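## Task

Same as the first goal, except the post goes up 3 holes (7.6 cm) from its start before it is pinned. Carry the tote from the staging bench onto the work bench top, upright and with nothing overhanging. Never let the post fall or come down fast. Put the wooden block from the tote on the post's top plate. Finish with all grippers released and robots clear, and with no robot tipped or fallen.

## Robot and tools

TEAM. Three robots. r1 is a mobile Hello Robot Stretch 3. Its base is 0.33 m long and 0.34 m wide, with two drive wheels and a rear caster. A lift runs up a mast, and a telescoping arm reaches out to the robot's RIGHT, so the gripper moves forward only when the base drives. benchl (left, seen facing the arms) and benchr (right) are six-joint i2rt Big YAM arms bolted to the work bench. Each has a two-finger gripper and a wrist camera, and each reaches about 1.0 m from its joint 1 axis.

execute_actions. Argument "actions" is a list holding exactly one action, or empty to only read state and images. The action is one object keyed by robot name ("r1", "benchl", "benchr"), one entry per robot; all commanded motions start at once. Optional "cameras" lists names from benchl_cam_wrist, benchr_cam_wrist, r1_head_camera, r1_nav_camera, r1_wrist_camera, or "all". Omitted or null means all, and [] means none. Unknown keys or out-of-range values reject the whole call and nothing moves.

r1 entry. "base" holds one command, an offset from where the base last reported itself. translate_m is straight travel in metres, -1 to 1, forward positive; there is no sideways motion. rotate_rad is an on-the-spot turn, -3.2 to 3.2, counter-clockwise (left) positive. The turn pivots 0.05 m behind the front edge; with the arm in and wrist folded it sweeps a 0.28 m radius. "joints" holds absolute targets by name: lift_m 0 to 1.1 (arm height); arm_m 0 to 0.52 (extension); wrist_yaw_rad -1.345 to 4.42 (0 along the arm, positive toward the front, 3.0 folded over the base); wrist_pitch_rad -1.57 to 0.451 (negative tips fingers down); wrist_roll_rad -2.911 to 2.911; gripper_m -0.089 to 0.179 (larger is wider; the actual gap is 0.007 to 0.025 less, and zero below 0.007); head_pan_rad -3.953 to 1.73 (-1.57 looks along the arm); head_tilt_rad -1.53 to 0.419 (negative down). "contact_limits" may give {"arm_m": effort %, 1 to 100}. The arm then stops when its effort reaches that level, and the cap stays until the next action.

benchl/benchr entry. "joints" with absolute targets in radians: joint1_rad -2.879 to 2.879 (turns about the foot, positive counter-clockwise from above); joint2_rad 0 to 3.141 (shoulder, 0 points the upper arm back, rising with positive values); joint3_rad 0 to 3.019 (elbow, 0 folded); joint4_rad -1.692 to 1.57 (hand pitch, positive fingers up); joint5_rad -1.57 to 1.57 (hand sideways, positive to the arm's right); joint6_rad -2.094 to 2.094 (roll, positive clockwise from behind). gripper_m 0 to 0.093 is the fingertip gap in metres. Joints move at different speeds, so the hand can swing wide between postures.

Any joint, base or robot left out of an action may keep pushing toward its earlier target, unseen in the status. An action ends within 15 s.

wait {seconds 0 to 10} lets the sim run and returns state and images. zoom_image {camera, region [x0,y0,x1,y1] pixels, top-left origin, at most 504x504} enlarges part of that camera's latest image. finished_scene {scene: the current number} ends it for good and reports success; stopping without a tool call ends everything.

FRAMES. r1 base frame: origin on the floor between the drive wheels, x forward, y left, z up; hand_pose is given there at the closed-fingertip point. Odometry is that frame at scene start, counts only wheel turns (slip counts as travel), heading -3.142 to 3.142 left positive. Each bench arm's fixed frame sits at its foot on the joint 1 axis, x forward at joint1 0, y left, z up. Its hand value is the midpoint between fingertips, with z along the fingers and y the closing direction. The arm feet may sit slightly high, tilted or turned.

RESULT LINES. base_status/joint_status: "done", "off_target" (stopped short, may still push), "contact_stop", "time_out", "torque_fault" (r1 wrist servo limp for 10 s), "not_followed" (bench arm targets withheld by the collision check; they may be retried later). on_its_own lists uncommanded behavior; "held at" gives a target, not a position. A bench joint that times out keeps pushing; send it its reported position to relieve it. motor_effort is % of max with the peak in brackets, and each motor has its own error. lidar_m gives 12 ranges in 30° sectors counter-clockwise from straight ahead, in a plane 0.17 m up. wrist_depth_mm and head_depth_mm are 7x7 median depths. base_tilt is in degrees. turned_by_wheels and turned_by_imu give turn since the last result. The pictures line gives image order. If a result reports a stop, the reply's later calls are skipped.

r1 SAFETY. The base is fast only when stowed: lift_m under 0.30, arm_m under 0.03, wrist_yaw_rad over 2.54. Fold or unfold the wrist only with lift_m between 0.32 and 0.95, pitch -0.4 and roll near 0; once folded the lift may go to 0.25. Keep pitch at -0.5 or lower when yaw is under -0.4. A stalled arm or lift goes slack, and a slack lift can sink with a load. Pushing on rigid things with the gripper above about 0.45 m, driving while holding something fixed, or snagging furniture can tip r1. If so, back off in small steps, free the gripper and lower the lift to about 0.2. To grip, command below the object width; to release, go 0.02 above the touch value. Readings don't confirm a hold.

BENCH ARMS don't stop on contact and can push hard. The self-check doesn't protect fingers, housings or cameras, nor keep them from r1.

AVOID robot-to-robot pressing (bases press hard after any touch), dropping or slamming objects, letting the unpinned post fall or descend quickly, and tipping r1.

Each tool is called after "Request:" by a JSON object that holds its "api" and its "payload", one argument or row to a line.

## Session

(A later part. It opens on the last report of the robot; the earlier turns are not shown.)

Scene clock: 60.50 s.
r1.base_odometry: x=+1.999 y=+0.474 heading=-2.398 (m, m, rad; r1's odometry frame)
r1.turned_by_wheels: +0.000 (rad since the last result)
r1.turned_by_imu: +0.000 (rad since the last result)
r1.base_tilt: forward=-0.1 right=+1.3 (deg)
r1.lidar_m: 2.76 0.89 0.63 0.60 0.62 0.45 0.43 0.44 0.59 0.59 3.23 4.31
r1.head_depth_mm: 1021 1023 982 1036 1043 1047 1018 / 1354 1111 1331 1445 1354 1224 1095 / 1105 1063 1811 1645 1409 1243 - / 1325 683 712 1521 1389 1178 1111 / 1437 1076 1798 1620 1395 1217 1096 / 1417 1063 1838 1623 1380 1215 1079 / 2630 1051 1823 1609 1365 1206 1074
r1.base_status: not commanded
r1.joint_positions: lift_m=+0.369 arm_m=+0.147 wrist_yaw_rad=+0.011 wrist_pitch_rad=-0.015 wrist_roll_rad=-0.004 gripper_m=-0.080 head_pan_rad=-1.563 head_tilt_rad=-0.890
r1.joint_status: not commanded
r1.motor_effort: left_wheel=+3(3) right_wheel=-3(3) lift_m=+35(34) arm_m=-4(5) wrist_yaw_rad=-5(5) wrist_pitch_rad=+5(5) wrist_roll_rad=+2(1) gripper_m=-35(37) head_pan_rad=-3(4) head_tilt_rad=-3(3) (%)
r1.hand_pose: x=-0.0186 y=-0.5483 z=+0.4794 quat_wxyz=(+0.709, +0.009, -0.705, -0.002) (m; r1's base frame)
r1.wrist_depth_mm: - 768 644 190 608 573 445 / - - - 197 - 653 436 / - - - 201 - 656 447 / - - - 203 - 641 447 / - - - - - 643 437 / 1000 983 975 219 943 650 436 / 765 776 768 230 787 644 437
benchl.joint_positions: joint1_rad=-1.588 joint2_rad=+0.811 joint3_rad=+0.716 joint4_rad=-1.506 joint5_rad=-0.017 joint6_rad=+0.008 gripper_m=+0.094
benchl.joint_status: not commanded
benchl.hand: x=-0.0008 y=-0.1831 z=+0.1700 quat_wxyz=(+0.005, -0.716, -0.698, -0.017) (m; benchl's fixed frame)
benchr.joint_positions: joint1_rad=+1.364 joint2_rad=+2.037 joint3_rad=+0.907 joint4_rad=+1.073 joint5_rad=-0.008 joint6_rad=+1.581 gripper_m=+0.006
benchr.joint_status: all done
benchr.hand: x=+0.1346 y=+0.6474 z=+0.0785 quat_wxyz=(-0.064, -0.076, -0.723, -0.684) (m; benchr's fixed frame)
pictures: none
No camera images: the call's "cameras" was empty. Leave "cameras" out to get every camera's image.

Request:
{"api": "execute_actions", "payload": {
  "actions": [
    {"r1":{"joints":{"gripper_m":0.06}},"benchr":{"joints":{"joint2_rad":2.04,"joint4_rad":1.17}}}
  ],
  "cameras": []
}}

Request:
{"api": "execute_actions", "payload": {
  "actions": [
    {"r1":{"joints":{"arm_m":0.172}}}
  ],
  "cameras": []
}}

Request:
{"api": "execute_actions", "payload": {
  "actions": [
    {"r1":{"joints":{"gripper_m":-0.089}}}
  ],
  "cameras": []
}}

Request:
{"api": "execute_actions", "payload": {
  "actions": [
    {"r1":{"joints":{"arm_m":0.157}}}
  ],
  "cameras": ["r1_head_camera"]
}}

Request:
{"api": "execute_actions", "payload": {
  "actions": [
    {"benchr":{"joints":{"joint2_rad":1.93,"joint4_rad":1.12}}}
  ],
  "cameras": []
}}

Request:
{"api": "zoom_image", "payload": {
  "camera": "r1_head_camera",
  "region": [440,220,600,310]
}}

Scene clock: 63.50 s.
r1.base_odometry: x=+1.999 y=+0.474 heading=-2.398 (m, m, rad; r1's odometry frame)
r1.turned_by_wheels: +0.000 (rad since the last result)
r1.turned_by_imu: +0.000 (rad since the last result)
r1.base_tilt: forward=+0.0 right=+1.3 (deg)
r1.lidar_m: 2.76 0.89 0.63 0.60 0.62 0.45 0.43 0.44 0.59 0.59 3.25 4.30
r1.head_depth_mm: 1021 1025 977 1037 1041 1045 1027 / 1352 1108 1338 1433 1361 1216 1093 / 1100 1060 1818 1637 1406 1244 - / 1314 687 714 1527 1390 1185 1118 / 1432 1077 1796 1627 1381 1221 1100 / 1427 1059 1825 1621 1380 1212 1072 / 2677 1055 1812 1600 1380 1208 1076
r1.base_status: not commanded
r1.joint_positions: lift_m=+0.369 arm_m=+0.147 wrist_yaw_rad=+0.009 wrist_pitch_rad=-0.015 wrist_roll_rad=-0.004 gripper_m=+0.060 head_pan_rad=-1.563 head_tilt_rad=-0.890
r1.joint_status: all done
r1.motor_effort: left_wheel=+2(3) right_wheel=-2(3) lift_m=+34(34) arm_m=-4(5) wrist_yaw_rad=-3(5) wrist_pitch_rad=+5(5) wrist_roll_rad=+2(2) gripper_m=+0(80) head_pan_rad=-4(4) head_tilt_rad=-3(3) (%)
r1.hand_pose: x=-0.0192 y=-0.5482 z=+0.4794 quat_wxyz=(+0.709, +0.009, -0.705, -0.002) (m; r1's base frame)
r1.wrist_depth_mm: - 778 649 191 595 575 444 / - - - 196 - 648 440 / - - - 200 - 647 443 / - - - 204 - 655 442 / - - - 208 940 632 440 / 975 971 958 220 960 643 437 / 781 773 789 229 799 598 436
benchl.joint_positions: joint1_rad=-1.588 joint2_rad=+0.811 joint3_rad=+0.716 joint4_rad=-1.506 joint5_rad=-0.017 joint6_rad=+0.008 gripper_m=+0.094
benchl.joint_status: not commanded
benchl.hand: x=-0.0008 y=-0.1831 z=+0.1700 quat_wxyz=(+0.005, -0.716, -0.698, -0.017) (m; benchl's fixed frame)
benchr.joint_positions: joint1_rad=+1.364 joint2_rad=+2.060 joint3_rad=+0.907 joint4_rad=+1.126 joint5_rad=-0.008 joint6_rad=+1.586 gripper_m=+0.006
benchr.joint_status: all done
benchr.hand: x=+0.1345 y=+0.6468 z=+0.0770 quat_wxyz=(-0.064, -0.077, -0.712, -0.695) (m; benchr's fixed frame)
pictures: none
No camera images: the call's "cameras" was empty. Leave "cameras" out to get every camera's image.

Scene clock: 64.63 s.
r1.base_odometry: x=+1.999 y=+0.474 heading=-2.398 (m, m, rad; r1's odometry frame)
r1.turned_by_wheels: +0.000 (rad since the last result)
r1.turned_by_imu: +0.000 (rad since the last result)
r1.base_tilt: forward=+0.0 right=+1.3 (deg)
r1.lidar_m: 2.76 0.89 0.63 0.60 0.62 0.45 0.43 0.44 0.59 0.59 3.24 4.31
r1.head_depth_mm: 1020 1023 978 1039 1040 1046 1025 / 1355 1106 1326 1443 1353 1217 1095 / 1104 1060 1817 1641 1410 1232 - / 1323 685 713 1521 1427 1202 1111 / 1435 1078 1799 1618 1390 1214 1099 / 1421 1061 1827 1608 1379 1206 1077 / 2653 1059 1795 1612 1379 1207 1075
r1.base_status: not commanded
r1.joint_positions: lift_m=+0.369 arm_m=+0.172 wrist_yaw_rad=+0.008 wrist_pitch_rad=-0.015 wrist_roll_rad=-0.004 gripper_m=+0.060 head_pan_rad=-1.563 head_tilt_rad=-0.890
r1.joint_status: all done
r1.motor_effort: left_wheel=+2(2) right_wheel=-2(2) lift_m=+34(34) arm_m=+3(4) wrist_yaw_rad=-3(3) wrist_pitch_rad=+5(5) wrist_roll_rad=+2(2) gripper_m=+0(1) head_pan_rad=-4(4) head_tilt_rad=-3(4) (%)
r1.hand_pose: x=-0.0194 y=-0.5725 z=+0.4793 quat_wxyz=(+0.709, +0.009, -0.705, -0.003) (m; r1's base frame)
r1.wrist_depth_mm: - 780 647 169 594 568 446 / - - - 174 - 651 446 / - - - 177 - 654 445 / - - - 178 - 641 441 / - - - 182 953 639 437 / 978 989 940 192 942 644 437 / 770 774 775 201 801 600 427
benchl.joint_positions: joint1_rad=-1.588 joint2_rad=+0.811 joint3_rad=+0.716 joint4_rad=-1.506 joint5_rad=-0.017 joint6_rad=+0.008 gripper_m=+0.094
benchl.joint_status: not commanded
benchl.hand: x=-0.0008 y=-0.1831 z=+0.1700 quat_wxyz=(+0.005, -0.716, -0.698, -0.017) (m; benchl's fixed frame)
benchr.joint_positions: joint1_rad=+1.364 joint2_rad=+2.060 joint3_rad=+0.907 joint4_rad=+1.126 joint5_rad=-0.008 joint6_rad=+1.586 gripper_m=+0.006
benchr.joint_status: not commanded
benchr.hand: x=+0.1345 y=+0.6468 z=+0.0770 quat_wxyz=(-0.064, -0.077, -0.712, -0.695) (m; benchr's fixed frame)
pictures: none
No camera images: the call's "cameras" was empty. Leave "cameras" out to get every camera's image.

Scene clock: 66.60 s.
r1.base_odometry: x=+1.999 y=+0.474 heading=-2.398 (m, m, rad; r1's odometry frame)
r1.turned_by_wheels: +0.000 (rad since the last result)
r1.turned_by_imu: +0.000 (rad since the last result)
r1.base_tilt: forward=+0.0 right=+1.3 (deg)
r1.lidar_m: 2.77 0.89 0.63 0.60 0.62 0.45 0.43 0.44 0.59 0.59 3.24 4.31
r1.head_depth_mm: 1019 1025 979 1044 1040 1046 1026 / 1355 1105 1320 1438 1351 1213 1095 / 1110 1062 1814 1646 1412 1235 - / 1318 684 715 1503 1422 1197 1116 / 1434 1074 1797 1618 1388 1218 1091 / 1419 1069 1827 1612 1384 1210 1078 / 2633 1051 1807 1610 1378 1204 1072
r1.base_status: not commanded
r1.joint_positions: lift_m=+0.369 arm_m=+0.172 wrist_yaw_rad=+0.005 wrist_pitch_rad=-0.015 wrist_roll_rad=-0.004 gripper_m=-0.087 head_pan_rad=-1.563 head_tilt_rad=-0.890
r1.joint_status: all done
r1.motor_effort: left_wheel=+2(2) right_wheel=-4(4) lift_m=+34(35) arm_m=+3(3) wrist_yaw_rad=+0(3) wrist_pitch_rad=+5(5) wrist_roll_rad=+2(1) gripper_m=-44(99) head_pan_rad=-4(3) head_tilt_rad=-3(3) (%)
r1.hand_pose: x=-0.0202 y=-0.5725 z=+0.4793 quat_wxyz=(+0.709, +0.007, -0.705, -0.004) (m; r1's base frame)
r1.wrist_depth_mm: - 768 651 168 604 575 441 / - - - 175 - 651 438 / - - - 179 - 642 447 / - - - 179 - 640 437 / - - - 160 - 647 438 / 970 974 895 193 940 641 437 / 764 764 788 201 800 623 440
benchl.joint_positions: joint1_rad=-1.588 joint2_rad=+0.811 joint3_rad=+0.716 joint4_rad=-1.506 joint5_rad=-0.017 joint6_rad=+0.008 gripper_m=+0.094
benchl.joint_status: not commanded
benchl.hand: x=-0.0008 y=-0.1831 z=+0.1700 quat_wxyz=(+0.005, -0.716, -0.698, -0.017) (m; benchl's fixed frame)
benchr.joint_positions: joint1_rad=+1.364 joint2_rad=+2.060 joint3_rad=+0.907 joint4_rad=+1.126 joint5_rad=-0.008 joint6_rad=+1.586 gripper_m=+0.006
benchr.joint_status: not commanded
benchr.hand: x=+0.1345 y=+0.6468 z=+0.0770 quat_wxyz=(-0.064, -0.077, -0.712, -0.695) (m; benchr's fixed frame)
pictures: none
No camera images: the call's "cameras" was empty. Leave "cameras" out to get every camera's image.

Scene clock: 68.03 s.
r1.base_odometry: x=+1.999 y=+0.474 heading=-2.398 (m, m, rad; r1's odometry frame)
r1.turned_by_wheels: +0.000 (rad since the last result)
r1.turned_by_imu: +0.000 (rad since the last result)
r1.base_tilt: forward=+0.0 right=+1.3 (deg)
r1.lidar_m: 2.76 0.89 0.63 0.60 0.62 0.45 0.43 0.44 0.59 0.59 3.25 4.29
r1.head_depth_mm: 1018 1025 978 1035 1040 1047 1024 / 1352 1109 1327 1439 1356 1220 1095 / 1100 1057 1823 1647 1417 1228 - / 1317 684 713 1454 1414 1198 1118 / 1447 1071 1798 1620 1391 1215 1096 / 1413 1065 1827 1621 1385 1212 1075 / 2643 1055 1819 1601 1373 1203 1073
r1.base_status: not commanded
r1.joint_positions: lift_m=+0.369 arm_m=+0.167 wrist_yaw_rad=+0.003 wrist_pitch_rad=-0.013 wrist_roll_rad=-0.002 gripper_m=-0.080 head_pan_rad=-1.563 head_tilt_rad=-0.890
r1.joint_status: arm_m contact_stop (moved -0.004 of -0.015)
r1.on_its_own: gripper_m is held at -0.082, not at your -0.089, by its stall guard, which is still easing; arm_m is slack since a contact_stop, until your next command for it (your +0.157 is given up)
r1.motor_effort: left_wheel=+2(9) right_wheel=-8(11) lift_m=+34(34) arm_m=+0(21) wrist_yaw_rad=+1(4) wrist_pitch_rad=+4(5) wrist_roll_rad=+1(2) gripper_m=-40(43) head_pan_rad=-4(4) head_tilt_rad=-3(3) (%)
r1.hand_pose: x=-0.0207 y=-0.5681 z=+0.4799 quat_wxyz=(+0.708, +0.006, -0.706, -0.004) (m; r1's base frame)
r1.wrist_depth_mm: - 651 640 172 592 569 446 / - - - 179 - 653 438 / - - - 184 - 649 433 / - - - 182 - 636 439 / - - - 183 - 636 436 / - - 962 196 924 630 435 / 773 782 795 206 796 635 430
benchl.joint_positions: joint1_rad=-1.588 joint2_rad=+0.811 joint3_rad=+0.716 joint4_rad=-1.506 joint5_rad=-0.017 joint6_rad=+0.008 gripper_m=+0.094
benchl.joint_status: not commanded
benchl.hand: x=-0.0008 y=-0.1831 z=+0.1700 quat_wxyz=(+0.005, -0.716, -0.698, -0.017) (m; benchl's fixed frame)
benchr.joint_positions: joint1_rad=+1.364 joint2_rad=+2.060 joint3_rad=+0.907 joint4_rad=+1.126 joint5_rad=-0.008 joint6_rad=+1.586 gripper_m=+0.006
benchr.joint_status: not commanded
benchr.hand: x=+0.1345 y=+0.6468 z=+0.0770 quat_wxyz=(-0.064, -0.077, -0.712, -0.695) (m; benchr's fixed frame)
pictures: r1_head_camera (sideways: a quarter turn clockwise sets it upright)
camera_calibration (this result's frames):
r1_head_camera: T_world_to_cam=[[-0.0279464, 0.775441, -0.630801, 0.838338], [0.998755, -0.00442159, -0.0496833, 0.0630066], [-0.0413156, -0.631404, -0.774352, 0.96043], [0, 0, 0, 1]] pos_world=[0.000181006, -0.0433834, 1.27567]
Images, in order (width x height): r1_head_camera 896x504.

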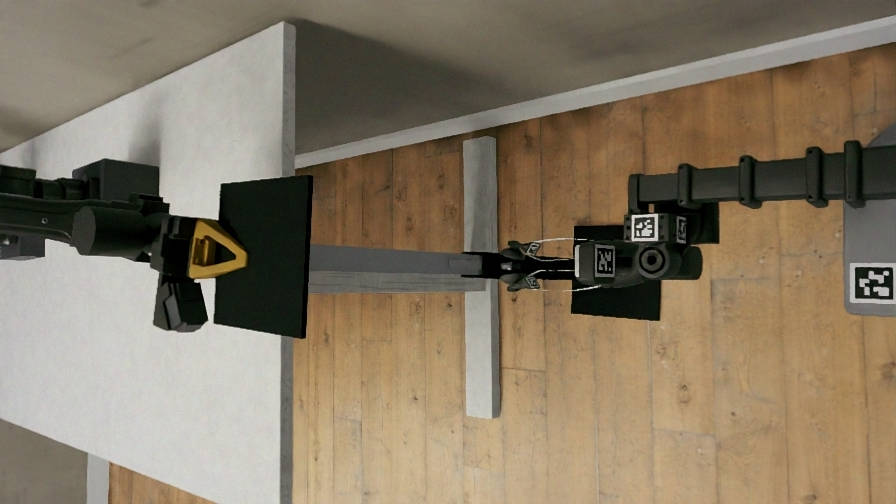

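not run: a stop came earlier in this reply.

Region (440, 220, 600, 310) of r1_head_camera's 896x504 image, scaled by 3.150, with more detail than that image has; it fills the top 284 rows of this view, and the rest is white.

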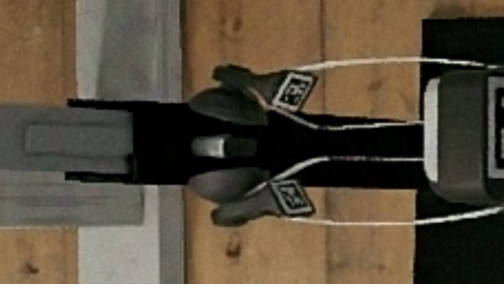

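Request:
{"api": "execute_actions", "payload": {
  "actions": [
    {"r1":{"joints":{"arm_m":0.161,"gripper_m":-0.05}},"benchr":{"joints":{"joint2_rad":2.055}}}
  ],
  "cameras": []
}}

Request:
{"api": "execute_actions", "payload": {
  "actions": [
    {"r1":{"joints":{"gripper_m":-0.089}}}
  ],
  "cameras": []
}}

Request:
{"api": "execute_actions", "payload": {
  "actions": [
    {"r1":{"joints":{"arm_m":0.15}}}
  ],
  "cameras": ["r1_head_camera"]
}}

Request:
{"api": "execute_actions", "payload": {
  "actions": [
    {"benchr":{"joints":{"joint2_rad":1.93,"joint4_rad":1.12}}}
  ],
  "cameras": []
}}

Request:
{"api": "zoom_image", "payload": {
  "camera": "r1_head_camera",
  "region": [440,220,600,310]
}}

Scene clock: 70.40 s.
r1.base_odometry: x=+1.999 y=+0.474 heading=-2.398 (m, m, rad; r1's odometry frame)
r1.turned_by_wheels: +0.000 (rad since the last result)
r1.turned_by_imu: +0.000 (rad since the last result)
r1.base_tilt: forward=-0.1 right=+1.3 (deg)
r1.lidar_m: 2.76 0.89 0.63 0.60 0.62 0.45 0.43 0.44 0.59 0.58 3.24 4.29
r1.head_depth_mm: 1018 1026 979 1035 1038 1044 1021 / 1342 1103 1328 1443 1357 1220 1095 / 1099 1061 1804 1651 1406 1233 - / 1317 691 714 1516 1385 1187 1115 / 1435 1068 1805 1619 1388 1219 1104 / 1417 1062 1839 1616 1388 1209 1078 / 2646 1051 1814 1605 1379 1208 1075
r1.base_status: not commanded
r1.joint_positions: lift_m=+0.369 arm_m=+0.162 wrist_yaw_rad=+0.011 wrist_pitch_rad=-0.009 wrist_roll_rad=-0.002 gripper_m=-0.046 head_pan_rad=-1.563 head_tilt_rad=-0.890
r1.joint_status: gripper_m off_target (ended at -0.046, target -0.050); the others done
r1.motor_effort: left_wheel=+4(6) right_wheel=-6(9) lift_m=+35(34) arm_m=-12(18) wrist_yaw_rad=-5(6) wrist_pitch_rad=+3(4) wrist_roll_rad=+1(1) gripper_m=-26(49) head_pan_rad=-4(4) head_tilt_rad=-3(3) (%)
r1.hand_pose: x=-0.0185 y=-0.5632 z=+0.4810 quat_wxyz=(+0.708, +0.007, -0.706, +0.001) (m; r1's base frame)
r1.wrist_depth_mm: - 644 620 177 583 559 448 / - - - 183 - 660 447 / - - - 188 - 640 444 / - - - 187 - 654 441 / - - - 162 - 646 438 / 982 995 991 201 943 637 437 / 762 773 800 210 818 634 434
benchl.joint_positions: joint1_rad=-1.588 joint2_rad=+0.811 joint3_rad=+0.716 joint4_rad=-1.506 joint5_rad=-0.017 joint6_rad=+0.008 gripper_m=+0.094
benchl.joint_status: not commanded
benchl.hand: x=-0.0008 y=-0.1831 z=+0.1700 quat_wxyz=(+0.005, -0.716, -0.698, -0.017) (m; benchl's fixed frame)
benchr.joint_positions: joint1_rad=+1.364 joint2_rad=+2.073 joint3_rad=+0.907 joint4_rad=+1.132 joint5_rad=-0.008 joint6_rad=+1.586 gripper_m=+0.006
benchr.joint_status: all done
benchr.hand: x=+0.1343 y=+0.6461 z=+0.0702 quat_wxyz=(-0.063, -0.077, -0.715, -0.692) (m; benchr's fixed frame)
pictures: none
No camera images: the call's "cameras" was empty. Leave "cameras" out to get every camera's image.

Scene clock: 71.30 s.
r1.base_odometry: x=+1.999 y=+0.474 heading=-2.398 (m, m, rad; r1's odometry frame)
r1.turned_by_wheels: +0.000 (rad since the last result)
r1.turned_by_imu: +0.000 (rad since the last result)
r1.base_tilt: forward=-0.1 right=+1.4 (deg)
r1.lidar_m: 2.76 0.89 0.63 0.60 0.62 0.45 0.43 0.44 0.59 0.59 3.25 4.28
r1.head_depth_mm: 1018 1022 978 1036 1044 1042 1024 / 1343 1100 1333 1449 1359 1221 1094 / 1097 1055 1824 1637 1402 1231 - / 1311 691 713 1509 1389 1182 1109 / 1433 1067 1795 1613 1385 1216 1094 / 1413 1060 1830 1607 1385 1206 1079 / 2663 1058 1827 1596 1373 1205 1076
r1.base_status: not commanded
r1.joint_positions: lift_m=+0.369 arm_m=+0.162 wrist_yaw_rad=+0.011 wrist_pitch_rad=-0.007 wrist_roll_rad=-0.002 gripper_m=-0.087 head_pan_rad=-1.563 head_tilt_rad=-0.890
r1.joint_status: all done
r1.motor_effort: left_wheel=+4(4) right_wheel=-6(6) lift_m=+34(34) arm_m=-12(12) wrist_yaw_rad=-5(6) wrist_pitch_rad=+2(3) wrist_roll_rad=+1(1) gripper_m=-40(99) head_pan_rad=-4(3) head_tilt_rad=-3(3) (%)
r1.hand_pose: x=-0.0185 y=-0.5633 z=+0.4813 quat_wxyz=(+0.708, +0.007, -0.706, +0.001) (m; r1's base frame)
r1.wrist_depth_mm: - 640 613 177 567 556 442 / - - - 182 - 647 440 / - - - 188 - 639 444 / - - - 186 - 636 441 / - - - 164 - 652 437 / - - 972 202 938 637 438 / 787 777 783 211 800 644 433
benchl.joint_positions: joint1_rad=-1.588 joint2_rad=+0.811 joint3_rad=+0.716 joint4_rad=-1.506 joint5_rad=-0.017 joint6_rad=+0.008 gripper_m=+0.094
benchl.joint_status: not commanded
benchl.hand: x=-0.0008 y=-0.1831 z=+0.1700 quat_wxyz=(+0.005, -0.716, -0.698, -0.017) (m; benchl's fixed frame)
benchr.joint_positions: joint1_rad=+1.364 joint2_rad=+2.073 joint3_rad=+0.907 joint4_rad=+1.132 joint5_rad=-0.008 joint6_rad=+1.586 gripper_m=+0.006
benchr.joint_status: not commanded
benchr.hand: x=+0.1343 y=+0.6461 z=+0.0702 quat_wxyz=(-0.063, -0.077, -0.715, -0.692) (m; benchr's fixed frame)
pictures: none
No camera images: the call's "cameras" was empty. Leave "cameras" out to get every camera's image.

Scene clock: 72.13 s.
r1.base_odometry: x=+1.999 y=+0.474 heading=-2.398 (m, m, rad; r1's odometry frame)
r1.turned_by_wheels: +0.000 (rad since the last result)
r1.turned_by_imu: +0.000 (rad since the last result)
r1.base_tilt: forward=-0.1 right=+1.3 (deg)
r1.lidar_m: 2.77 0.89 0.63 0.60 0.62 0.45 0.43 0.44 0.59 0.59 3.25 4.31
r1.head_depth_mm: 1018 1026 971 1035 1037 1043 1023 / 1348 1106 1324 1436 1360 1221 1098 / 1100 1064 1815 1641 1405 1232 - / 1312 694 714 1512 1383 1183 1114 / 1443 1072 1802 1641 1391 1221 1100 / 1414 1060 1819 1614 1382 1215 1080 / 2681 1053 1810 1607 1372 1207 1072
r1.base_status: not commanded
r1.joint_positions: lift_m=+0.369 arm_m=+0.151 wrist_yaw_rad=+0.012 wrist_pitch_rad=-0.003 wrist_roll_rad=-0.002 gripper_m=-0.084 head_pan_rad=-1.563 head_tilt_rad=-0.890
r1.joint_status: all done
r1.motor_effort: left_wheel=+3(4) right_wheel=-4(7) lift_m=+34(34) arm_m=-8(17) wrist_yaw_rad=-6(5) wrist_pitch_rad=+1(2) wrist_roll_rad=+0(1) gripper_m=-38(41) head_pan_rad=-3(4) head_tilt_rad=-3(3) (%)
r1.hand_pose: x=-0.0185 y=-0.5520 z=+0.4825 quat_wxyz=(+0.708, +0.005, -0.706, +0.003) (m; r1's base frame)
r1.wrist_depth_mm: - 635 609 188 574 541 432 / - - - 196 - 651 445 / - - - 199 - 647 440 / - - - 199 - 652 442 / - - - 202 - 640 440 / 992 - 975 215 961 645 442 / 788 780 791 224 812 642 436
benchl.joint_positions: joint1_rad=-1.588 joint2_rad=+0.811 joint3_rad=+0.716 joint4_rad=-1.506 joint5_rad=-0.017 joint6_rad=+0.008 gripper_m=+0.094
benchl.joint_status: not commanded
benchl.hand: x=-0.0008 y=-0.1831 z=+0.1700 quat_wxyz=(+0.005, -0.716, -0.698, -0.017) (m; benchl's fixed frame)
benchr.joint_positions: joint1_rad=+1.364 joint2_rad=+2.073 joint3_rad=+0.907 joint4_rad=+1.132 joint5_rad=-0.008 joint6_rad=+1.586 gripper_m=+0.006
benchr.joint_status: not commanded
benchr.hand: x=+0.1343 y=+0.6461 z=+0.0702 quat_wxyz=(-0.063, -0.077, -0.715, -0.692) (m; benchr's fixed frame)
pictures: r1_head_camera (sideways: a quarter turn clockwise sets it upright)
camera_calibration (this result's frames):
r1_head_camera: T_world_to_cam=[[-0.0279485, 0.775747, -0.630425, 0.837847], [0.998755, -0.00439761, -0.0496889, 0.063014], [-0.0413184, -0.631029, -0.774658, 0.960827], [0, 0, 0, 1]] pos_world=[0.000180908, -0.0433707, 1.27564]
Images, in order (width x height): r1_head_camera 896x504.

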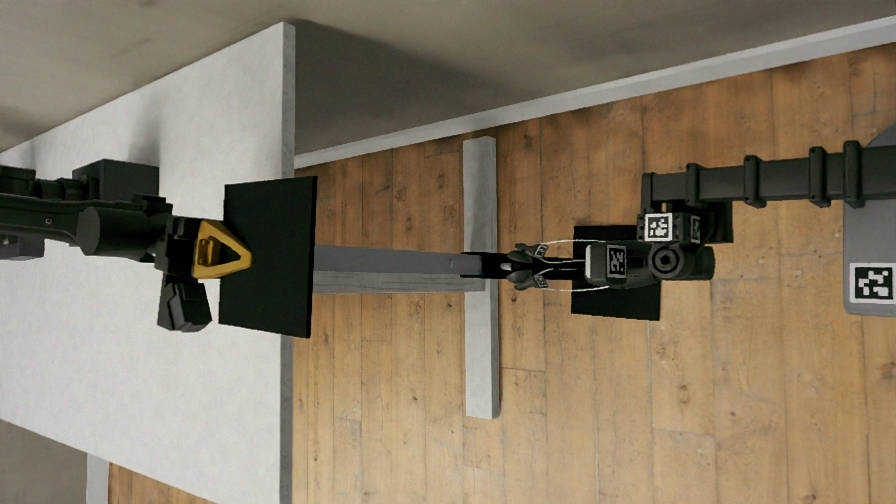

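Scene clock: 72.83 s.
r1.base_odometry: x=+1.999 y=+0.474 heading=-2.398 (m, m, rad; r1's odometry frame)
r1.turned_by_wheels: +0.000 (rad since the last result)
r1.turned_by_imu: +0.000 (rad since the last result)
r1.base_tilt: forward=-0.1 right=+1.4 (deg)
r1.lidar_m: 2.76 0.89 0.63 0.60 0.62 0.45 0.43 0.44 0.59 0.59 3.26 4.29
r1.head_depth_mm: 1019 1024 975 1037 1039 1050 1028 / 1353 1107 1331 1438 1358 1214 1094 / 1099 1059 1813 1633 1403 1233 - / 1317 684 714 1528 1390 1180 1112 / 1438 1074 1782 1623 1382 1216 1096 / 1417 1066 1804 1616 1377 1214 1076 / 2655 1051 1814 1603 1379 1207 1074
r1.base_status: not commanded
r1.joint_positions: lift_m=+0.369 arm_m=+0.151 wrist_yaw_rad=+0.011 wrist_pitch_rad=-0.002 wrist_roll_rad=-0.002 gripper_m=-0.080 head_pan_rad=-1.563 head_tilt_rad=-0.890
r1.joint_status: not commanded
r1.on_its_own: gripper_m is held at -0.082, not at your -0.089, by its stall guard, which is still easing
r1.motor_effort: left_wheel=+2(3) right_wheel=-3(4) lift_m=+34(34) arm_m=-6(8) wrist_yaw_rad=-5(5) wrist_pitch_rad=+1(1) wrist_roll_rad=+1(0) gripper_m=-36(37) head_pan_rad=-3(4) head_tilt_rad=-3(3) (%)
r1.hand_pose: x=-0.0185 y=-0.5518 z=+0.4826 quat_wxyz=(+0.708, +0.005, -0.706, +0.003) (m; r1's base frame)
r1.wrist_depth_mm: - 628 592 190 564 549 432 / - - - 195 - 654 445 / - - - 200 - 644 442 / - - - 199 - 650 439 / - - - - - 641 443 / 993 - 970 215 912 643 439 / 779 794 782 224 811 640 428
benchl.joint_positions: joint1_rad=-1.588 joint2_rad=+0.811 joint3_rad=+0.716 joint4_rad=-1.506 joint5_rad=-0.017 joint6_rad=+0.008 gripper_m=+0.094
benchl.joint_status: not commanded
benchl.hand: x=-0.0008 y=-0.1831 z=+0.1700 quat_wxyz=(+0.005, -0.716, -0.698, -0.017) (m; benchl's fixed frame)
benchr.joint_positions: joint1_rad=+1.364 joint2_rad=+2.043 joint3_rad=+0.906 joint4_rad=+1.090 joint5_rad=-0.009 joint6_rad=+1.585 gripper_m=+0.006
benchr.joint_status: all done
benchr.hand: x=+0.1345 y=+0.6472 z=+0.0785 quat_wxyz=(-0.063, -0.077, -0.719, -0.687) (m; benchr's fixed frame)
pictures: none
No camera images: the call's "cameras" was empty. Leave "cameras" out to get every camera's image.

Region (440, 220, 600, 310) of r1_head_camera's 896x504 image, scaled by 3.150, with more detail than that image has; it fills the top 284 rows of this view, and the rest is white.

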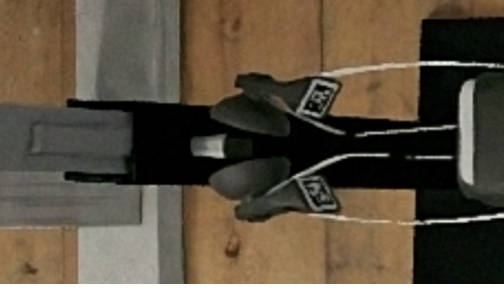

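Request:
{"api": "execute_actions", "payload": {
  "actions": [
    {"r1":{"joints":{"gripper_m":0.06,"wrist_pitch_rad":-0.03}},"benchr":{"joints":{"joint2_rad":2.047,"joint4_rad":1.16}}}
  ],
  "cameras": []
}}

Request:
{"api": "execute_actions", "payload": {
  "actions": [
    {"r1":{"joints":{"arm_m":0.168}}}
  ],
  "cameras": []
}}

Request:
{"api": "execute_actions", "payload": {
  "actions": [
    {"r1":{"joints":{"gripper_m":-0.089}}}
  ],
  "cameras": ["r1_wrist_camera"]
}}

Request:
{"api": "execute_actions", "payload": {
  "actions": [
    {"r1":{"joints":{"arm_m":0.152},"contact_limits":{"arm_m":30}}}
  ],
  "cameras": ["r1_head_camera"]
}}

Request:
{"api": "execute_actions", "payload": {
  "actions": [
    {"benchr":{"joints":{"joint2_rad":1.93,"joint4_rad":1.12}}}
  ],
  "cameras": []
}}

Request:
{"api": "zoom_image", "payload": {
  "camera": "r1_head_camera",
  "region": [440,220,600,310]
}}

Scene clock: 76.30 s.
r1.base_odometry: x=+1.999 y=+0.474 heading=-2.398 (m, m, rad; r1's odometry frame)
r1.turned_by_wheels: +0.000 (rad since the last result)
r1.turned_by_imu: +0.000 (rad since the last result)
r1.base_tilt: forward=+0.0 right=+1.3 (deg)
r1.lidar_m: 2.76 0.89 0.63 0.60 0.62 0.45 0.43 0.44 0.59 0.59 3.24 4.31
r1.head_depth_mm: 1020 1025 979 1034 1043 1043 1026 / 1353 1105 1321 1441 1357 1222 1091 / 1096 1059 1815 1647 1411 1236 - / 1323 687 713 1515 1390 1179 1113 / 1430 1075 1795 1615 1390 1216 1097 / 1422 1065 1823 1605 1383 1212 1074 / 2684 1052 1813 1605 1375 1205 1068
r1.base_status: not commanded
r1.joint_positions: lift_m=+0.369 arm_m=+0.150 wrist_yaw_rad=+0.009 wrist_pitch_rad=-0.045 wrist_roll_rad=-0.002 gripper_m=+0.060 head_pan_rad=-1.563 head_tilt_rad=-0.890
r1.joint_status: all done
r1.motor_effort: left_wheel=+1(2) right_wheel=-1(3) lift_m=+34(34) arm_m=-3(6) wrist_yaw_rad=-3(6) wrist_pitch_rad=+5(5) wrist_roll_rad=+1(1) gripper_m=+2(80) head_pan_rad=-4(3) head_tilt_rad=-3(3) (%)
r1.hand_pose: x=-0.0193 y=-0.5502 z=+0.4717 quat_wxyz=(+0.708, +0.019, -0.706, -0.013) (m; r1's base frame)
r1.wrist_depth_mm: - - 762 186 708 597 448 / - - - 193 - 659 443 / - - - 194 - 657 441 / - - - 201 - 650 440 / - - - 210 956 637 435 / 934 928 905 219 886 637 435 / 730 701 693 232 710 613 434
benchl.joint_positions: joint1_rad=-1.588 joint2_rad=+0.811 joint3_rad=+0.716 joint4_rad=-1.506 joint5_rad=-0.017 joint6_rad=+0.008 gripper_m=+0.094
benchl.joint_status: not commanded
benchl.hand: x=-0.0008 y=-0.1831 z=+0.1700 quat_wxyz=(+0.005, -0.716, -0.698, -0.017) (m; benchl's fixed frame)
benchr.joint_positions: joint1_rad=+1.364 joint2_rad=+2.062 joint3_rad=+0.906 joint4_rad=+1.123 joint5_rad=-0.009 joint6_rad=+1.586 gripper_m=+0.006
benchr.joint_status: all done
benchr.hand: x=+0.1343 y=+0.6465 z=+0.0748 quat_wxyz=(-0.063, -0.077, -0.714, -0.693) (m; benchr's fixed frame)
pictures: none
No camera images: the call's "cameras" was empty. Leave "cameras" out to get every camera's image.

Scene clock: 77.30 s.
r1.base_odometry: x=+1.999 y=+0.474 heading=-2.398 (m, m, rad; r1's odometry frame)
r1.turned_by_wheels: +0.000 (rad since the last result)
r1.turned_by_imu: +0.000 (rad since the last result)
r1.base_tilt: forward=+0.0 right=+1.3 (deg)
r1.lidar_m: 2.76 0.89 0.63 0.60 0.62 0.45 0.43 0.44 0.59 0.59 3.23 4.32
r1.head_depth_mm: 1019 1022 977 1036 1039 1045 1023 / 1351 1104 1338 1433 1358 1218 1093 / 1104 1059 1814 1639 1411 1230 - / 1318 686 713 1509 1412 1196 1110 / 1440 1077 1790 1632 1385 1214 1097 / 1414 1063 1824 1614 1386 1213 1078 / 2652 1054 1823 1600 1375 1204 1075
r1.base_status: not commanded
r1.joint_positions: lift_m=+0.369 arm_m=+0.168 wrist_yaw_rad=+0.008 wrist_pitch_rad=-0.045 wrist_roll_rad=-0.002 gripper_m=+0.060 head_pan_rad=-1.563 head_tilt_rad=-0.890
r1.joint_status: all done
r1.motor_effort: left_wheel=+1(1) right_wheel=-1(1) lift_m=+34(34) arm_m=+3(3) wrist_yaw_rad=-3(3) wrist_pitch_rad=+5(5) wrist_roll_rad=+1(1) gripper_m=+0(0) head_pan_rad=-4(4) head_tilt_rad=-3(3) (%)
r1.hand_pose: x=-0.0194 y=-0.5675 z=+0.4717 quat_wxyz=(+0.708, +0.019, -0.706, -0.013) (m; r1's base frame)
r1.wrist_depth_mm: - - 787 171 705 590 438 / - - - 177 - 648 442 / - - - 176 - 645 446 / - - - 182 - 656 439 / - - - 186 956 630 439 / 921 934 925 200 911 640 440 / 744 748 754 211 716 592 436
benchl.joint_positions: joint1_rad=-1.588 joint2_rad=+0.811 joint3_rad=+0.716 joint4_rad=-1.506 joint5_rad=-0.017 joint6_rad=+0.008 gripper_m=+0.094
benchl.joint_status: not commanded
benchl.hand: x=-0.0008 y=-0.1831 z=+0.1700 quat_wxyz=(+0.005, -0.716, -0.698, -0.017) (m; benchl's fixed frame)
benchr.joint_positions: joint1_rad=+1.364 joint2_rad=+2.062 joint3_rad=+0.906 joint4_rad=+1.123 joint5_rad=-0.009 joint6_rad=+1.586 gripper_m=+0.006
benchr.joint_status: not commanded
benchr.hand: x=+0.1343 y=+0.6465 z=+0.0748 quat_wxyz=(-0.063, -0.077, -0.714, -0.693) (m; benchr's fixed frame)
pictures: none
No camera images: the call's "cameras" was empty. Leave "cameras" out to get every camera's image.

Scene clock: 79.27 s.
r1.base_odometry: x=+1.999 y=+0.474 heading=-2.398 (m, m, rad; r1's odometry frame)
r1.turned_by_wheels: +0.000 (rad since the last result)
r1.turned_by_imu: +0.000 (rad since the last result)
r1.base_tilt: forward=+0.0 right=+1.3 (deg)
r1.lidar_m: 2.76 0.89 0.63 0.60 0.62 0.45 0.43 0.44 0.59 0.59 3.23 4.30
r1.head_depth_mm: 1022 1024 978 1037 1042 1043 1025 / 1353 1105 1330 1440 1359 1223 1094 / 1098 1060 1808 1647 1405 1232 - / 1317 687 713 1501 1394 1192 1110 / 1437 1071 1802 1622 1390 1220 1095 / 1420 1064 1827 1603 1378 1210 1081 / 2695 1051 1817 1590 1372 1204 1068
r1.base_status: not commanded
r1.joint_positions: lift_m=+0.369 arm_m=+0.168 wrist_yaw_rad=+0.010 wrist_pitch_rad=-0.048 wrist_roll_rad=-0.002 gripper_m=-0.087 head_pan_rad=-1.563 head_tilt_rad=-0.890
r1.joint_status: all done
r1.motor_effort: left_wheel=+2(2) right_wheel=-4(3) lift_m=+34(34) arm_m=-3(3) wrist_yaw_rad=-5(5) wrist_pitch_rad=+6(6) wrist_roll_rad=+1(1) gripper_m=-40(99) head_pan_rad=-4(4) head_tilt_rad=-3(2) (%)
r1.hand_pose: x=-0.0188 y=-0.5680 z=+0.4708 quat_wxyz=(+0.708, +0.021, -0.706, -0.014) (m; r1's base frame)
r1.wrist_depth_mm: - - 781 170 708 603 443 / - - - 175 - 643 442 / - - - 175 - 649 440 / - - - 182 - 641 443 / - - - 148 - 641 440 / 923 930 882 200 918 645 439 / 738 754 680 211 712 645 434
benchl.joint_positions: joint1_rad=-1.588 joint2_rad=+0.811 joint3_rad=+0.716 joint4_rad=-1.506 joint5_rad=-0.017 joint6_rad=+0.008 gripper_m=+0.094
benchl.joint_status: not commanded
benchl.hand: x=-0.0008 y=-0.1831 z=+0.1700 quat_wxyz=(+0.005, -0.716, -0.698, -0.017) (m; benchl's fixed frame)
benchr.joint_positions: joint1_rad=+1.364 joint2_rad=+2.062 joint3_rad=+0.906 joint4_rad=+1.123 joint5_rad=-0.009 joint6_rad=+1.586 gripper_m=+0.006
benchr.joint_status: not commanded
benchr.hand: x=+0.1343 y=+0.6465 z=+0.0748 quat_wxyz=(-0.063, -0.077, -0.714, -0.693) (m; benchr's fixed frame)
pictures: r1_wrist_camera
camera_calibration (this result's frames):
r1_wrist_camera: T_world_to_cam=[[-0.998984, 0.0038369, 0.0448977, -0.0407149], [-0.0426128, 0.243526, -0.968958, 0.624112], [-0.0146516, -0.969887, -0.243115, -0.270825], [0, 0, 0, 1]] pos_world=[-0.0180463, -0.414501, 0.540725]
Images, in order (width x height): r1_wrist_camera 644x364.

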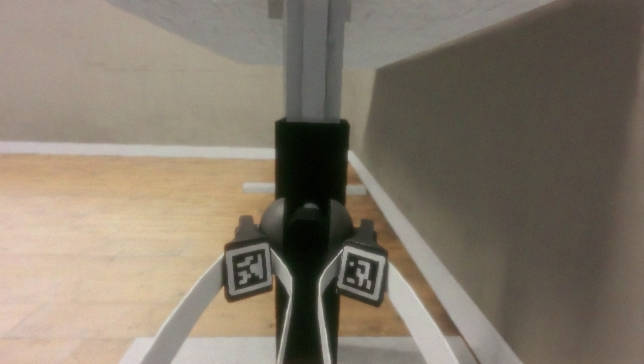

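Scene clock: 80.60 s.
r1.base_odometry: x=+1.999 y=+0.474 heading=-2.398 (m, m, rad; r1's odometry frame)
r1.turned_by_wheels: +0.000 (rad since the last result)
r1.turned_by_imu: +0.000 (rad since the last result)
r1.base_tilt: forward=-0.1 right=+1.4 (deg)
r1.lidar_m: 2.76 0.89 0.63 0.60 0.62 0.45 0.43 0.44 0.59 0.59 3.22 4.30
r1.head_depth_mm: 1014 1019 978 1038 1042 1045 1025 / 1351 1104 1327 1446 1349 1226 1094 / 1100 1063 1805 1655 1410 1231 - / 1320 686 713 1507 1387 1182 1113 / 1439 1074 1794 1623 1380 1213 1091 / 1415 1060 1822 1615 1381 1211 1074 / 2656 1050 1807 1609 1373 1203 1071
r1.base_status: not commanded
r1.joint_positions: lift_m=+0.369 arm_m=+0.153 wrist_yaw_rad=+0.012 wrist_pitch_rad=-0.050 wrist_roll_rad=-0.002 gripper_m=-0.080 head_pan_rad=-1.563 head_tilt_rad=-0.890
r1.joint_status: all done
r1.on_its_own: gripper_m is held at -0.082, not at your -0.089, by its stall guard, which is still easing
r1.motor_effort: left_wheel=+2(6) right_wheel=-4(8) lift_m=+35(35) arm_m=-8(19) wrist_yaw_rad=-6(6) wrist_pitch_rad=+6(7) wrist_roll_rad=+1(1) gripper_m=-37(40) head_pan_rad=-4(4) head_tilt_rad=-3(3) (%)
r1.contact_limits: arm_m 30 (drawing in: default 19, maximum 32; extending or still: default 26, maximum 43)
r1.hand_pose: x=-0.0185 y=-0.5526 z=+0.4704 quat_wxyz=(+0.708, +0.022, -0.706, -0.014) (m; r1's base frame)
r1.wrist_depth_mm: - - 800 184 737 616 447 / - - - 191 - 651 453 / - - - 192 - 648 442 / - - - 197 - 652 435 / - - - 162 - 643 437 / 906 936 911 218 904 642 436 / 738 723 694 228 720 629 434
benchl.joint_positions: joint1_rad=-1.588 joint2_rad=+0.811 joint3_rad=+0.716 joint4_rad=-1.506 joint5_rad=-0.017 joint6_rad=+0.008 gripper_m=+0.094
benchl.joint_status: not commanded
benchl.hand: x=-0.0008 y=-0.1831 z=+0.1700 quat_wxyz=(+0.005, -0.716, -0.698, -0.017) (m; benchl's fixed frame)
benchr.joint_positions: joint1_rad=+1.364 joint2_rad=+2.062 joint3_rad=+0.906 joint4_rad=+1.123 joint5_rad=-0.009 joint6_rad=+1.586 gripper_m=+0.006
benchr.joint_status: not commanded
benchr.hand: x=+0.1343 y=+0.6465 z=+0.0748 quat_wxyz=(-0.063, -0.077, -0.714, -0.693) (m; benchr's fixed frame)
pictures: r1_head_camera (sideways: a quarter turn clockwise sets it upright)
camera_calibration (this result's frames):
r1_head_camera: T_world_to_cam=[[-0.0279484, 0.775747, -0.630425, 0.837847], [0.998755, -0.00439773, -0.0496889, 0.063014], [-0.0413185, -0.631029, -0.774658, 0.960827], [0, 0, 0, 1]] pos_world=[0.000180903, -0.0433707, 1.27564]
Images, in order (width x height): r1_head_camera 896x504.

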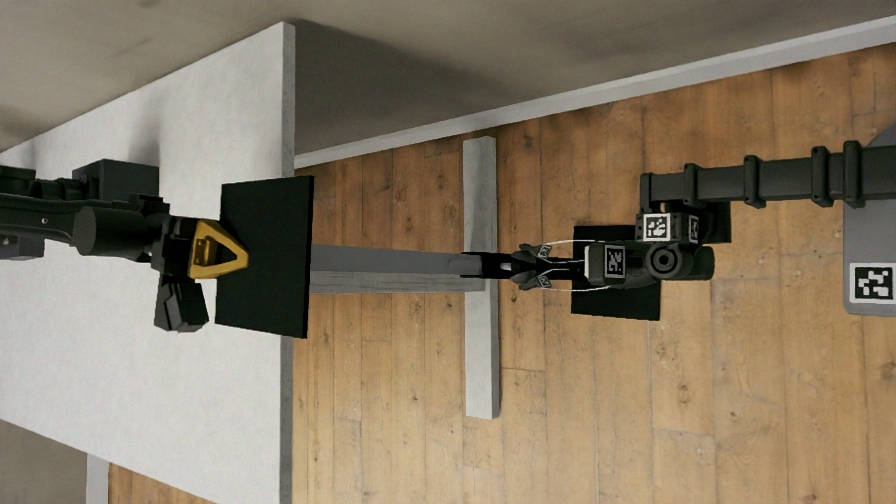

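Scene clock: 81.30 s.
r1.base_odometry: x=+1.999 y=+0.474 heading=-2.398 (m, m, rad; r1's odometry frame)
r1.turned_by_wheels: +0.000 (rad since the last result)
r1.turned_by_imu: +0.000 (rad since the last result)
r1.base_tilt: forward=+0.0 right=+1.3 (deg)
r1.lidar_m: 2.76 0.89 0.63 0.60 0.61 0.45 0.43 0.44 0.59 0.59 3.24 4.30
r1.head_depth_mm: 1018 1024 980 1039 1039 1047 1023 / 1352 1106 1326 1435 1356 1224 1100 / 1099 1059 1819 1646 1416 1229 - / 1323 684 716 1519 1386 1181 1118 / 1429 1073 1803 1621 1389 1215 1095 / 1415 1058 1827 1613 1379 1210 1075 / 2641 1054 1821 1603 1373 1207 1071
r1.base_status: not commanded
r1.joint_positions: lift_m=+0.369 arm_m=+0.153 wrist_yaw_rad=+0.012 wrist_pitch_rad=-0.050 wrist_roll_rad=-0.002 gripper_m=-0.077 head_pan_rad=-1.563 head_tilt_rad=-0.890
r1.joint_status: not commanded
r1.on_its_own: gripper_m is held at -0.078, not at your -0.089, by its stall guard, which is still easing
r1.motor_effort: left_wheel=+2(3) right_wheel=-3(3) lift_m=+34(34) arm_m=-7(9) wrist_yaw_rad=-6(6) wrist_pitch_rad=+7(7) wrist_roll_rad=+1(1) gripper_m=-35(37) head_pan_rad=-3(3) head_tilt_rad=-3(3) (%)
r1.hand_pose: x=-0.0185 y=-0.5523 z=+0.4703 quat_wxyz=(+0.708, +0.022, -0.706, -0.014) (m; r1's base frame)
r1.wrist_depth_mm: - - 819 184 738 617 445 / - - - 191 - 642 441 / - - - 191 - 646 438 / - - - 198 - 673 442 / - - - - - 642 444 / 921 907 920 219 901 653 438 / 716 730 702 230 718 645 439
benchl.joint_positions: joint1_rad=-1.588 joint2_rad=+0.811 joint3_rad=+0.716 joint4_rad=-1.506 joint5_rad=-0.017 joint6_rad=+0.008 gripper_m=+0.094
benchl.joint_status: not commanded
benchl.hand: x=-0.0008 y=-0.1831 z=+0.1700 quat_wxyz=(+0.005, -0.716, -0.698, -0.017) (m; benchl's fixed frame)
benchr.joint_positions: joint1_rad=+1.364 joint2_rad=+2.044 joint3_rad=+0.906 joint4_rad=+1.092 joint5_rad=-0.009 joint6_rad=+1.586 gripper_m=+0.006
benchr.joint_status: all done
benchr.hand: x=+0.1344 y=+0.6472 z=+0.0784 quat_wxyz=(-0.063, -0.077, -0.719, -0.688) (m; benchr's fixed frame)
pictures: none
No camera images: the call's "cameras" was empty. Leave "cameras" out to get every camera's image.

Region (440, 220, 600, 310) of r1_head_camera's 896x504 image, scaled by 3.150, with more detail than that image has; it fills the top 284 rows of this view, and the rest is white.

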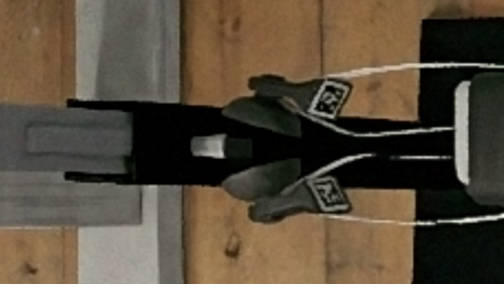

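Request:
{"api": "execute_actions", "payload": {
  "actions": [
    {"r1":{"joints":{"gripper_m":0.06,"arm_m":0.12}},"benchr":{"joints":{"joint2_rad":2.047,"joint4_rad":1.16}}}
  ],
  "cameras": []
}}

Request:
{"api": "execute_actions", "payload": {
  "actions": [
    {"r1":{"joints":{"wrist_pitch_rad":-0.8,"lift_m":0.545,"arm_m":0.15}}}
  ],
  "cameras": []
}}

Request:
{"api": "execute_actions", "payload": {
  "actions": [
    {"r1":{"joints":{"arm_m":0.25}}}
  ],
  "cameras": ["r1_wrist_camera","benchr_cam_wrist"]
}}

Scene clock: 84.20 s.
r1.base_odometry: x=+1.999 y=+0.474 heading=-2.398 (m, m, rad; r1's odometry frame)
r1.turned_by_wheels: +0.000 (rad since the last result)
r1.turned_by_imu: +0.000 (rad since the last result)
r1.base_tilt: forward=-0.1 right=+1.3 (deg)
r1.lidar_m: 2.76 0.89 0.63 0.60 0.62 0.45 0.43 0.44 0.59 0.59 3.26 4.29
r1.head_depth_mm: 1018 1025 981 1037 1042 1047 1024 / 1354 1104 1332 1441 1364 1213 1094 / 1104 1059 1818 1645 1408 1272 - / 1322 687 713 1520 1381 - 1109 / 1428 1070 1779 1632 1394 1220 1095 / 1413 1061 1830 1613 1383 1212 1079 / 2631 1055 1810 1608 1375 1205 1076
r1.base_status: not commanded
r1.joint_positions: lift_m=+0.369 arm_m=+0.120 wrist_yaw_rad=+0.005 wrist_pitch_rad=-0.050 wrist_roll_rad=-0.002 gripper_m=+0.060 head_pan_rad=-1.563 head_tilt_rad=-0.890
r1.joint_status: all done
r1.motor_effort: left_wheel=+0(2) right_wheel=+0(3) lift_m=+34(34) arm_m=-3(9) wrist_yaw_rad=+0(6) wrist_pitch_rad=+6(6) wrist_roll_rad=+1(1) gripper_m=+1(81) head_pan_rad=-3(3) head_tilt_rad=-3(3) (%)
r1.hand_pose: x=-0.0202 y=-0.5200 z=+0.4704 quat_wxyz=(+0.708, +0.020, -0.706, -0.016) (m; r1's base frame)
r1.wrist_depth_mm: - - 791 214 723 610 446 / - - - 226 - 660 443 / - - - 225 - 645 441 / - - - 232 - 643 438 / - - - 244 933 638 441 / 903 917 895 254 879 635 435 / 731 695 697 270 717 589 437
benchl.joint_positions: joint1_rad=-1.588 joint2_rad=+0.811 joint3_rad=+0.716 joint4_rad=-1.506 joint5_rad=-0.017 joint6_rad=+0.008 gripper_m=+0.094
benchl.joint_status: not commanded
benchl.hand: x=-0.0008 y=-0.1831 z=+0.1700 quat_wxyz=(+0.005, -0.716, -0.698, -0.017) (m; benchl's fixed frame)
benchr.joint_positions: joint1_rad=+1.364 joint2_rad=+2.062 joint3_rad=+0.906 joint4_rad=+1.123 joint5_rad=-0.009 joint6_rad=+1.586 gripper_m=+0.006
benchr.joint_status: all done
benchr.hand: x=+0.1343 y=+0.6465 z=+0.0747 quat_wxyz=(-0.063, -0.077, -0.714, -0.693) (m; benchr's fixed frame)
pictures: none
No camera images: the call's "cameras" was empty. Leave "cameras" out to get every camera's image.

Scene clock: 86.63 s.
r1.base_odometry: x=+1.999 y=+0.474 heading=-2.398 (m, m, rad; r1's odometry frame)
r1.turned_by_wheels: +0.000 (rad since the last result)
r1.turned_by_imu: +0.000 (rad since the last result)
r1.base_tilt: forward=+0.0 right=+1.3 (deg)
r1.lidar_m: 2.76 0.89 0.63 0.60 0.62 0.45 0.43 0.44 0.59 0.59 3.25 4.30
r1.head_depth_mm: 1018 1020 976 1037 1042 1044 1027 / 1355 1102 1329 1448 1356 1222 1102 / 1100 1062 1807 1646 1462 1199 1118 / 1329 689 715 1520 1451 1205 1111 / 1437 1074 1795 1619 1388 1215 1096 / 1412 1062 1827 1622 1388 1212 1076 / 2659 1057 1816 1606 1381 1205 1069
r1.base_status: not commanded
r1.joint_positions: lift_m=+0.544 arm_m=+0.150 wrist_yaw_rad=+0.005 wrist_pitch_rad=-0.808 wrist_roll_rad=-0.002 gripper_m=+0.060 head_pan_rad=-1.563 head_tilt_rad=-0.890
r1.joint_status: all done
r1.motor_effort: left_wheel=+0(0) right_wheel=+0(0) lift_m=+37(39) arm_m=+3(5) wrist_yaw_rad=-1(1) wrist_pitch_rad=+2(8) wrist_roll_rad=+1(0) gripper_m=+1(0) head_pan_rad=-4(4) head_tilt_rad=-3(3) (%)
r1.hand_pose: x=-0.0208 y=-0.4543 z=+0.4813 quat_wxyz=(+0.652, +0.280, -0.649, -0.276) (m; r1's base frame)
r1.wrist_depth_mm: - - - 220 - 654 443 / 895 920 934 250 950 649 448 / 809 788 822 811 817 643 441 / 723 721 745 749 776 645 440 / 675 681 702 671 713 630 439 / 610 615 607 627 618 618 438 / 567 569 580 577 587 578 442
benchl.joint_positions: joint1_rad=-1.588 joint2_rad=+0.811 joint3_rad=+0.716 joint4_rad=-1.506 joint5_rad=-0.017 joint6_rad=+0.008 gripper_m=+0.094
benchl.joint_status: not commanded
benchl.hand: x=-0.0008 y=-0.1831 z=+0.1700 quat_wxyz=(+0.005, -0.716, -0.698, -0.017) (m; benchl's fixed frame)
benchr.joint_positions: joint1_rad=+1.364 joint2_rad=+2.062 joint3_rad=+0.906 joint4_rad=+1.123 joint5_rad=-0.009 joint6_rad=+1.586 gripper_m=+0.006
benchr.joint_status: not commanded
benchr.hand: x=+0.1343 y=+0.6465 z=+0.0747 quat_wxyz=(-0.063, -0.077, -0.714, -0.693) (m; benchr's fixed frame)
pictures: none
No camera images: the call's "cameras" was empty. Leave "cameras" out to get every camera's image.

Scene clock: 88.60 s.
r1.base_odometry: x=+1.999 y=+0.474 heading=-2.398 (m, m, rad; r1's odometry frame)
r1.turned_by_wheels: +0.000 (rad since the last result)
r1.turned_by_imu: +0.000 (rad since the last result)
r1.base_tilt: forward=-0.1 right=+1.4 (deg)
r1.lidar_m: 2.76 0.89 0.63 0.60 0.61 0.45 0.43 0.44 0.59 0.59 3.23 4.30
r1.head_depth_mm: 1018 1027 977 1033 1039 1044 1018 / 1347 1103 1333 1426 1359 1220 1107 / 1100 1061 1811 1685 1375 1209 1119 / 1327 687 717 1479 1326 1225 1115 / 1438 1072 1799 1623 1384 1212 1100 / 1421 1062 1823 1611 1382 1209 1074 / 2657 1058 1809 1611 1375 1212 1072
r1.base_status: not commanded
r1.joint_positions: lift_m=+0.544 arm_m=+0.250 wrist_yaw_rad=+0.005 wrist_pitch_rad=-0.808 wrist_roll_rad=-0.002 gripper_m=+0.060 head_pan_rad=-1.563 head_tilt_rad=-0.890
r1.joint_status: all done
r1.motor_effort: left_wheel=+0(0) right_wheel=+0(0) lift_m=+37(37) arm_m=+3(3) wrist_yaw_rad=-1(1) wrist_pitch_rad=+2(2) wrist_roll_rad=+1(1) gripper_m=+1(0) head_pan_rad=-4(4) head_tilt_rad=-3(3) (%)
r1.hand_pose: x=-0.0208 y=-0.5543 z=+0.4813 quat_wxyz=(+0.652, +0.280, -0.649, -0.276) (m; r1's base frame)
r1.wrist_depth_mm: - - - 113 - 642 437 / 928 922 922 138 969 647 438 / 803 805 769 156 845 642 435 / 723 747 751 190 759 640 435 / 671 669 690 300 716 629 437 / 607 616 607 606 626 632 440 / 563 575 576 576 591 574 436
benchl.joint_positions: joint1_rad=-1.588 joint2_rad=+0.811 joint3_rad=+0.716 joint4_rad=-1.506 joint5_rad=-0.017 joint6_rad=+0.008 gripper_m=+0.094
benchl.joint_status: not commanded
benchl.hand: x=-0.0008 y=-0.1831 z=+0.1700 quat_wxyz=(+0.005, -0.716, -0.698, -0.017) (m; benchl's fixed frame)
benchr.joint_positions: joint1_rad=+1.364 joint2_rad=+2.062 joint3_rad=+0.906 joint4_rad=+1.123 joint5_rad=-0.009 joint6_rad=+1.586 gripper_m=+0.006
benchr.joint_status: not commanded
benchr.hand: x=+0.1343 y=+0.6465 z=+0.0747 quat_wxyz=(-0.063, -0.077, -0.714, -0.693) (m; benchr's fixed frame)
pictures: benchr_cam_wrist, r1_wrist_camera
camera_calibration (this result's frames):
benchr_cam_wrist: T_world_to_cam=[[-0.0198572, -0.030809, -0.999328, 0.0975081], [-0.911794, -0.409496, 0.0307425, 0.39064], [-0.410168, 0.911791, -0.01996, -0.410874], [0, 0, 0, 1]] pos_world=[0.189592, 0.537601, 0.0772323]
r1_wrist_camera: T_world_to_cam=[[-0.998777, -0.0251681, 0.0425512, -0.058136], [-0.0440492, 0.843797, -0.534852, 0.754601], [-0.0224434, -0.536072, -0.843874, 0.274438], [0, 0, 0, 1]] pos_world=[-0.018666, -0.491074, 0.637664]
Images, in order (width x height): benchr_cam_wrist 504x504, r1_wrist_camera 644x364.

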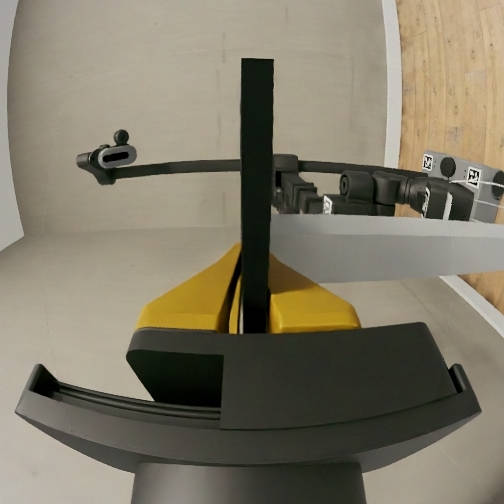

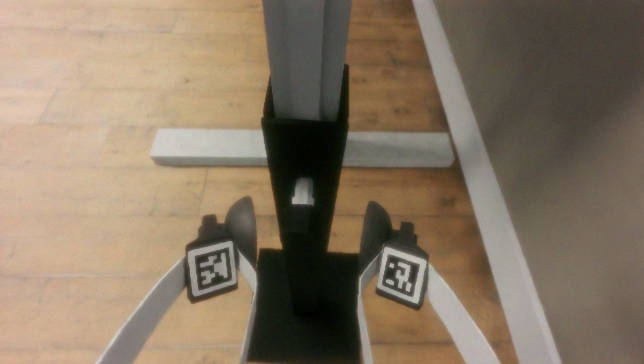

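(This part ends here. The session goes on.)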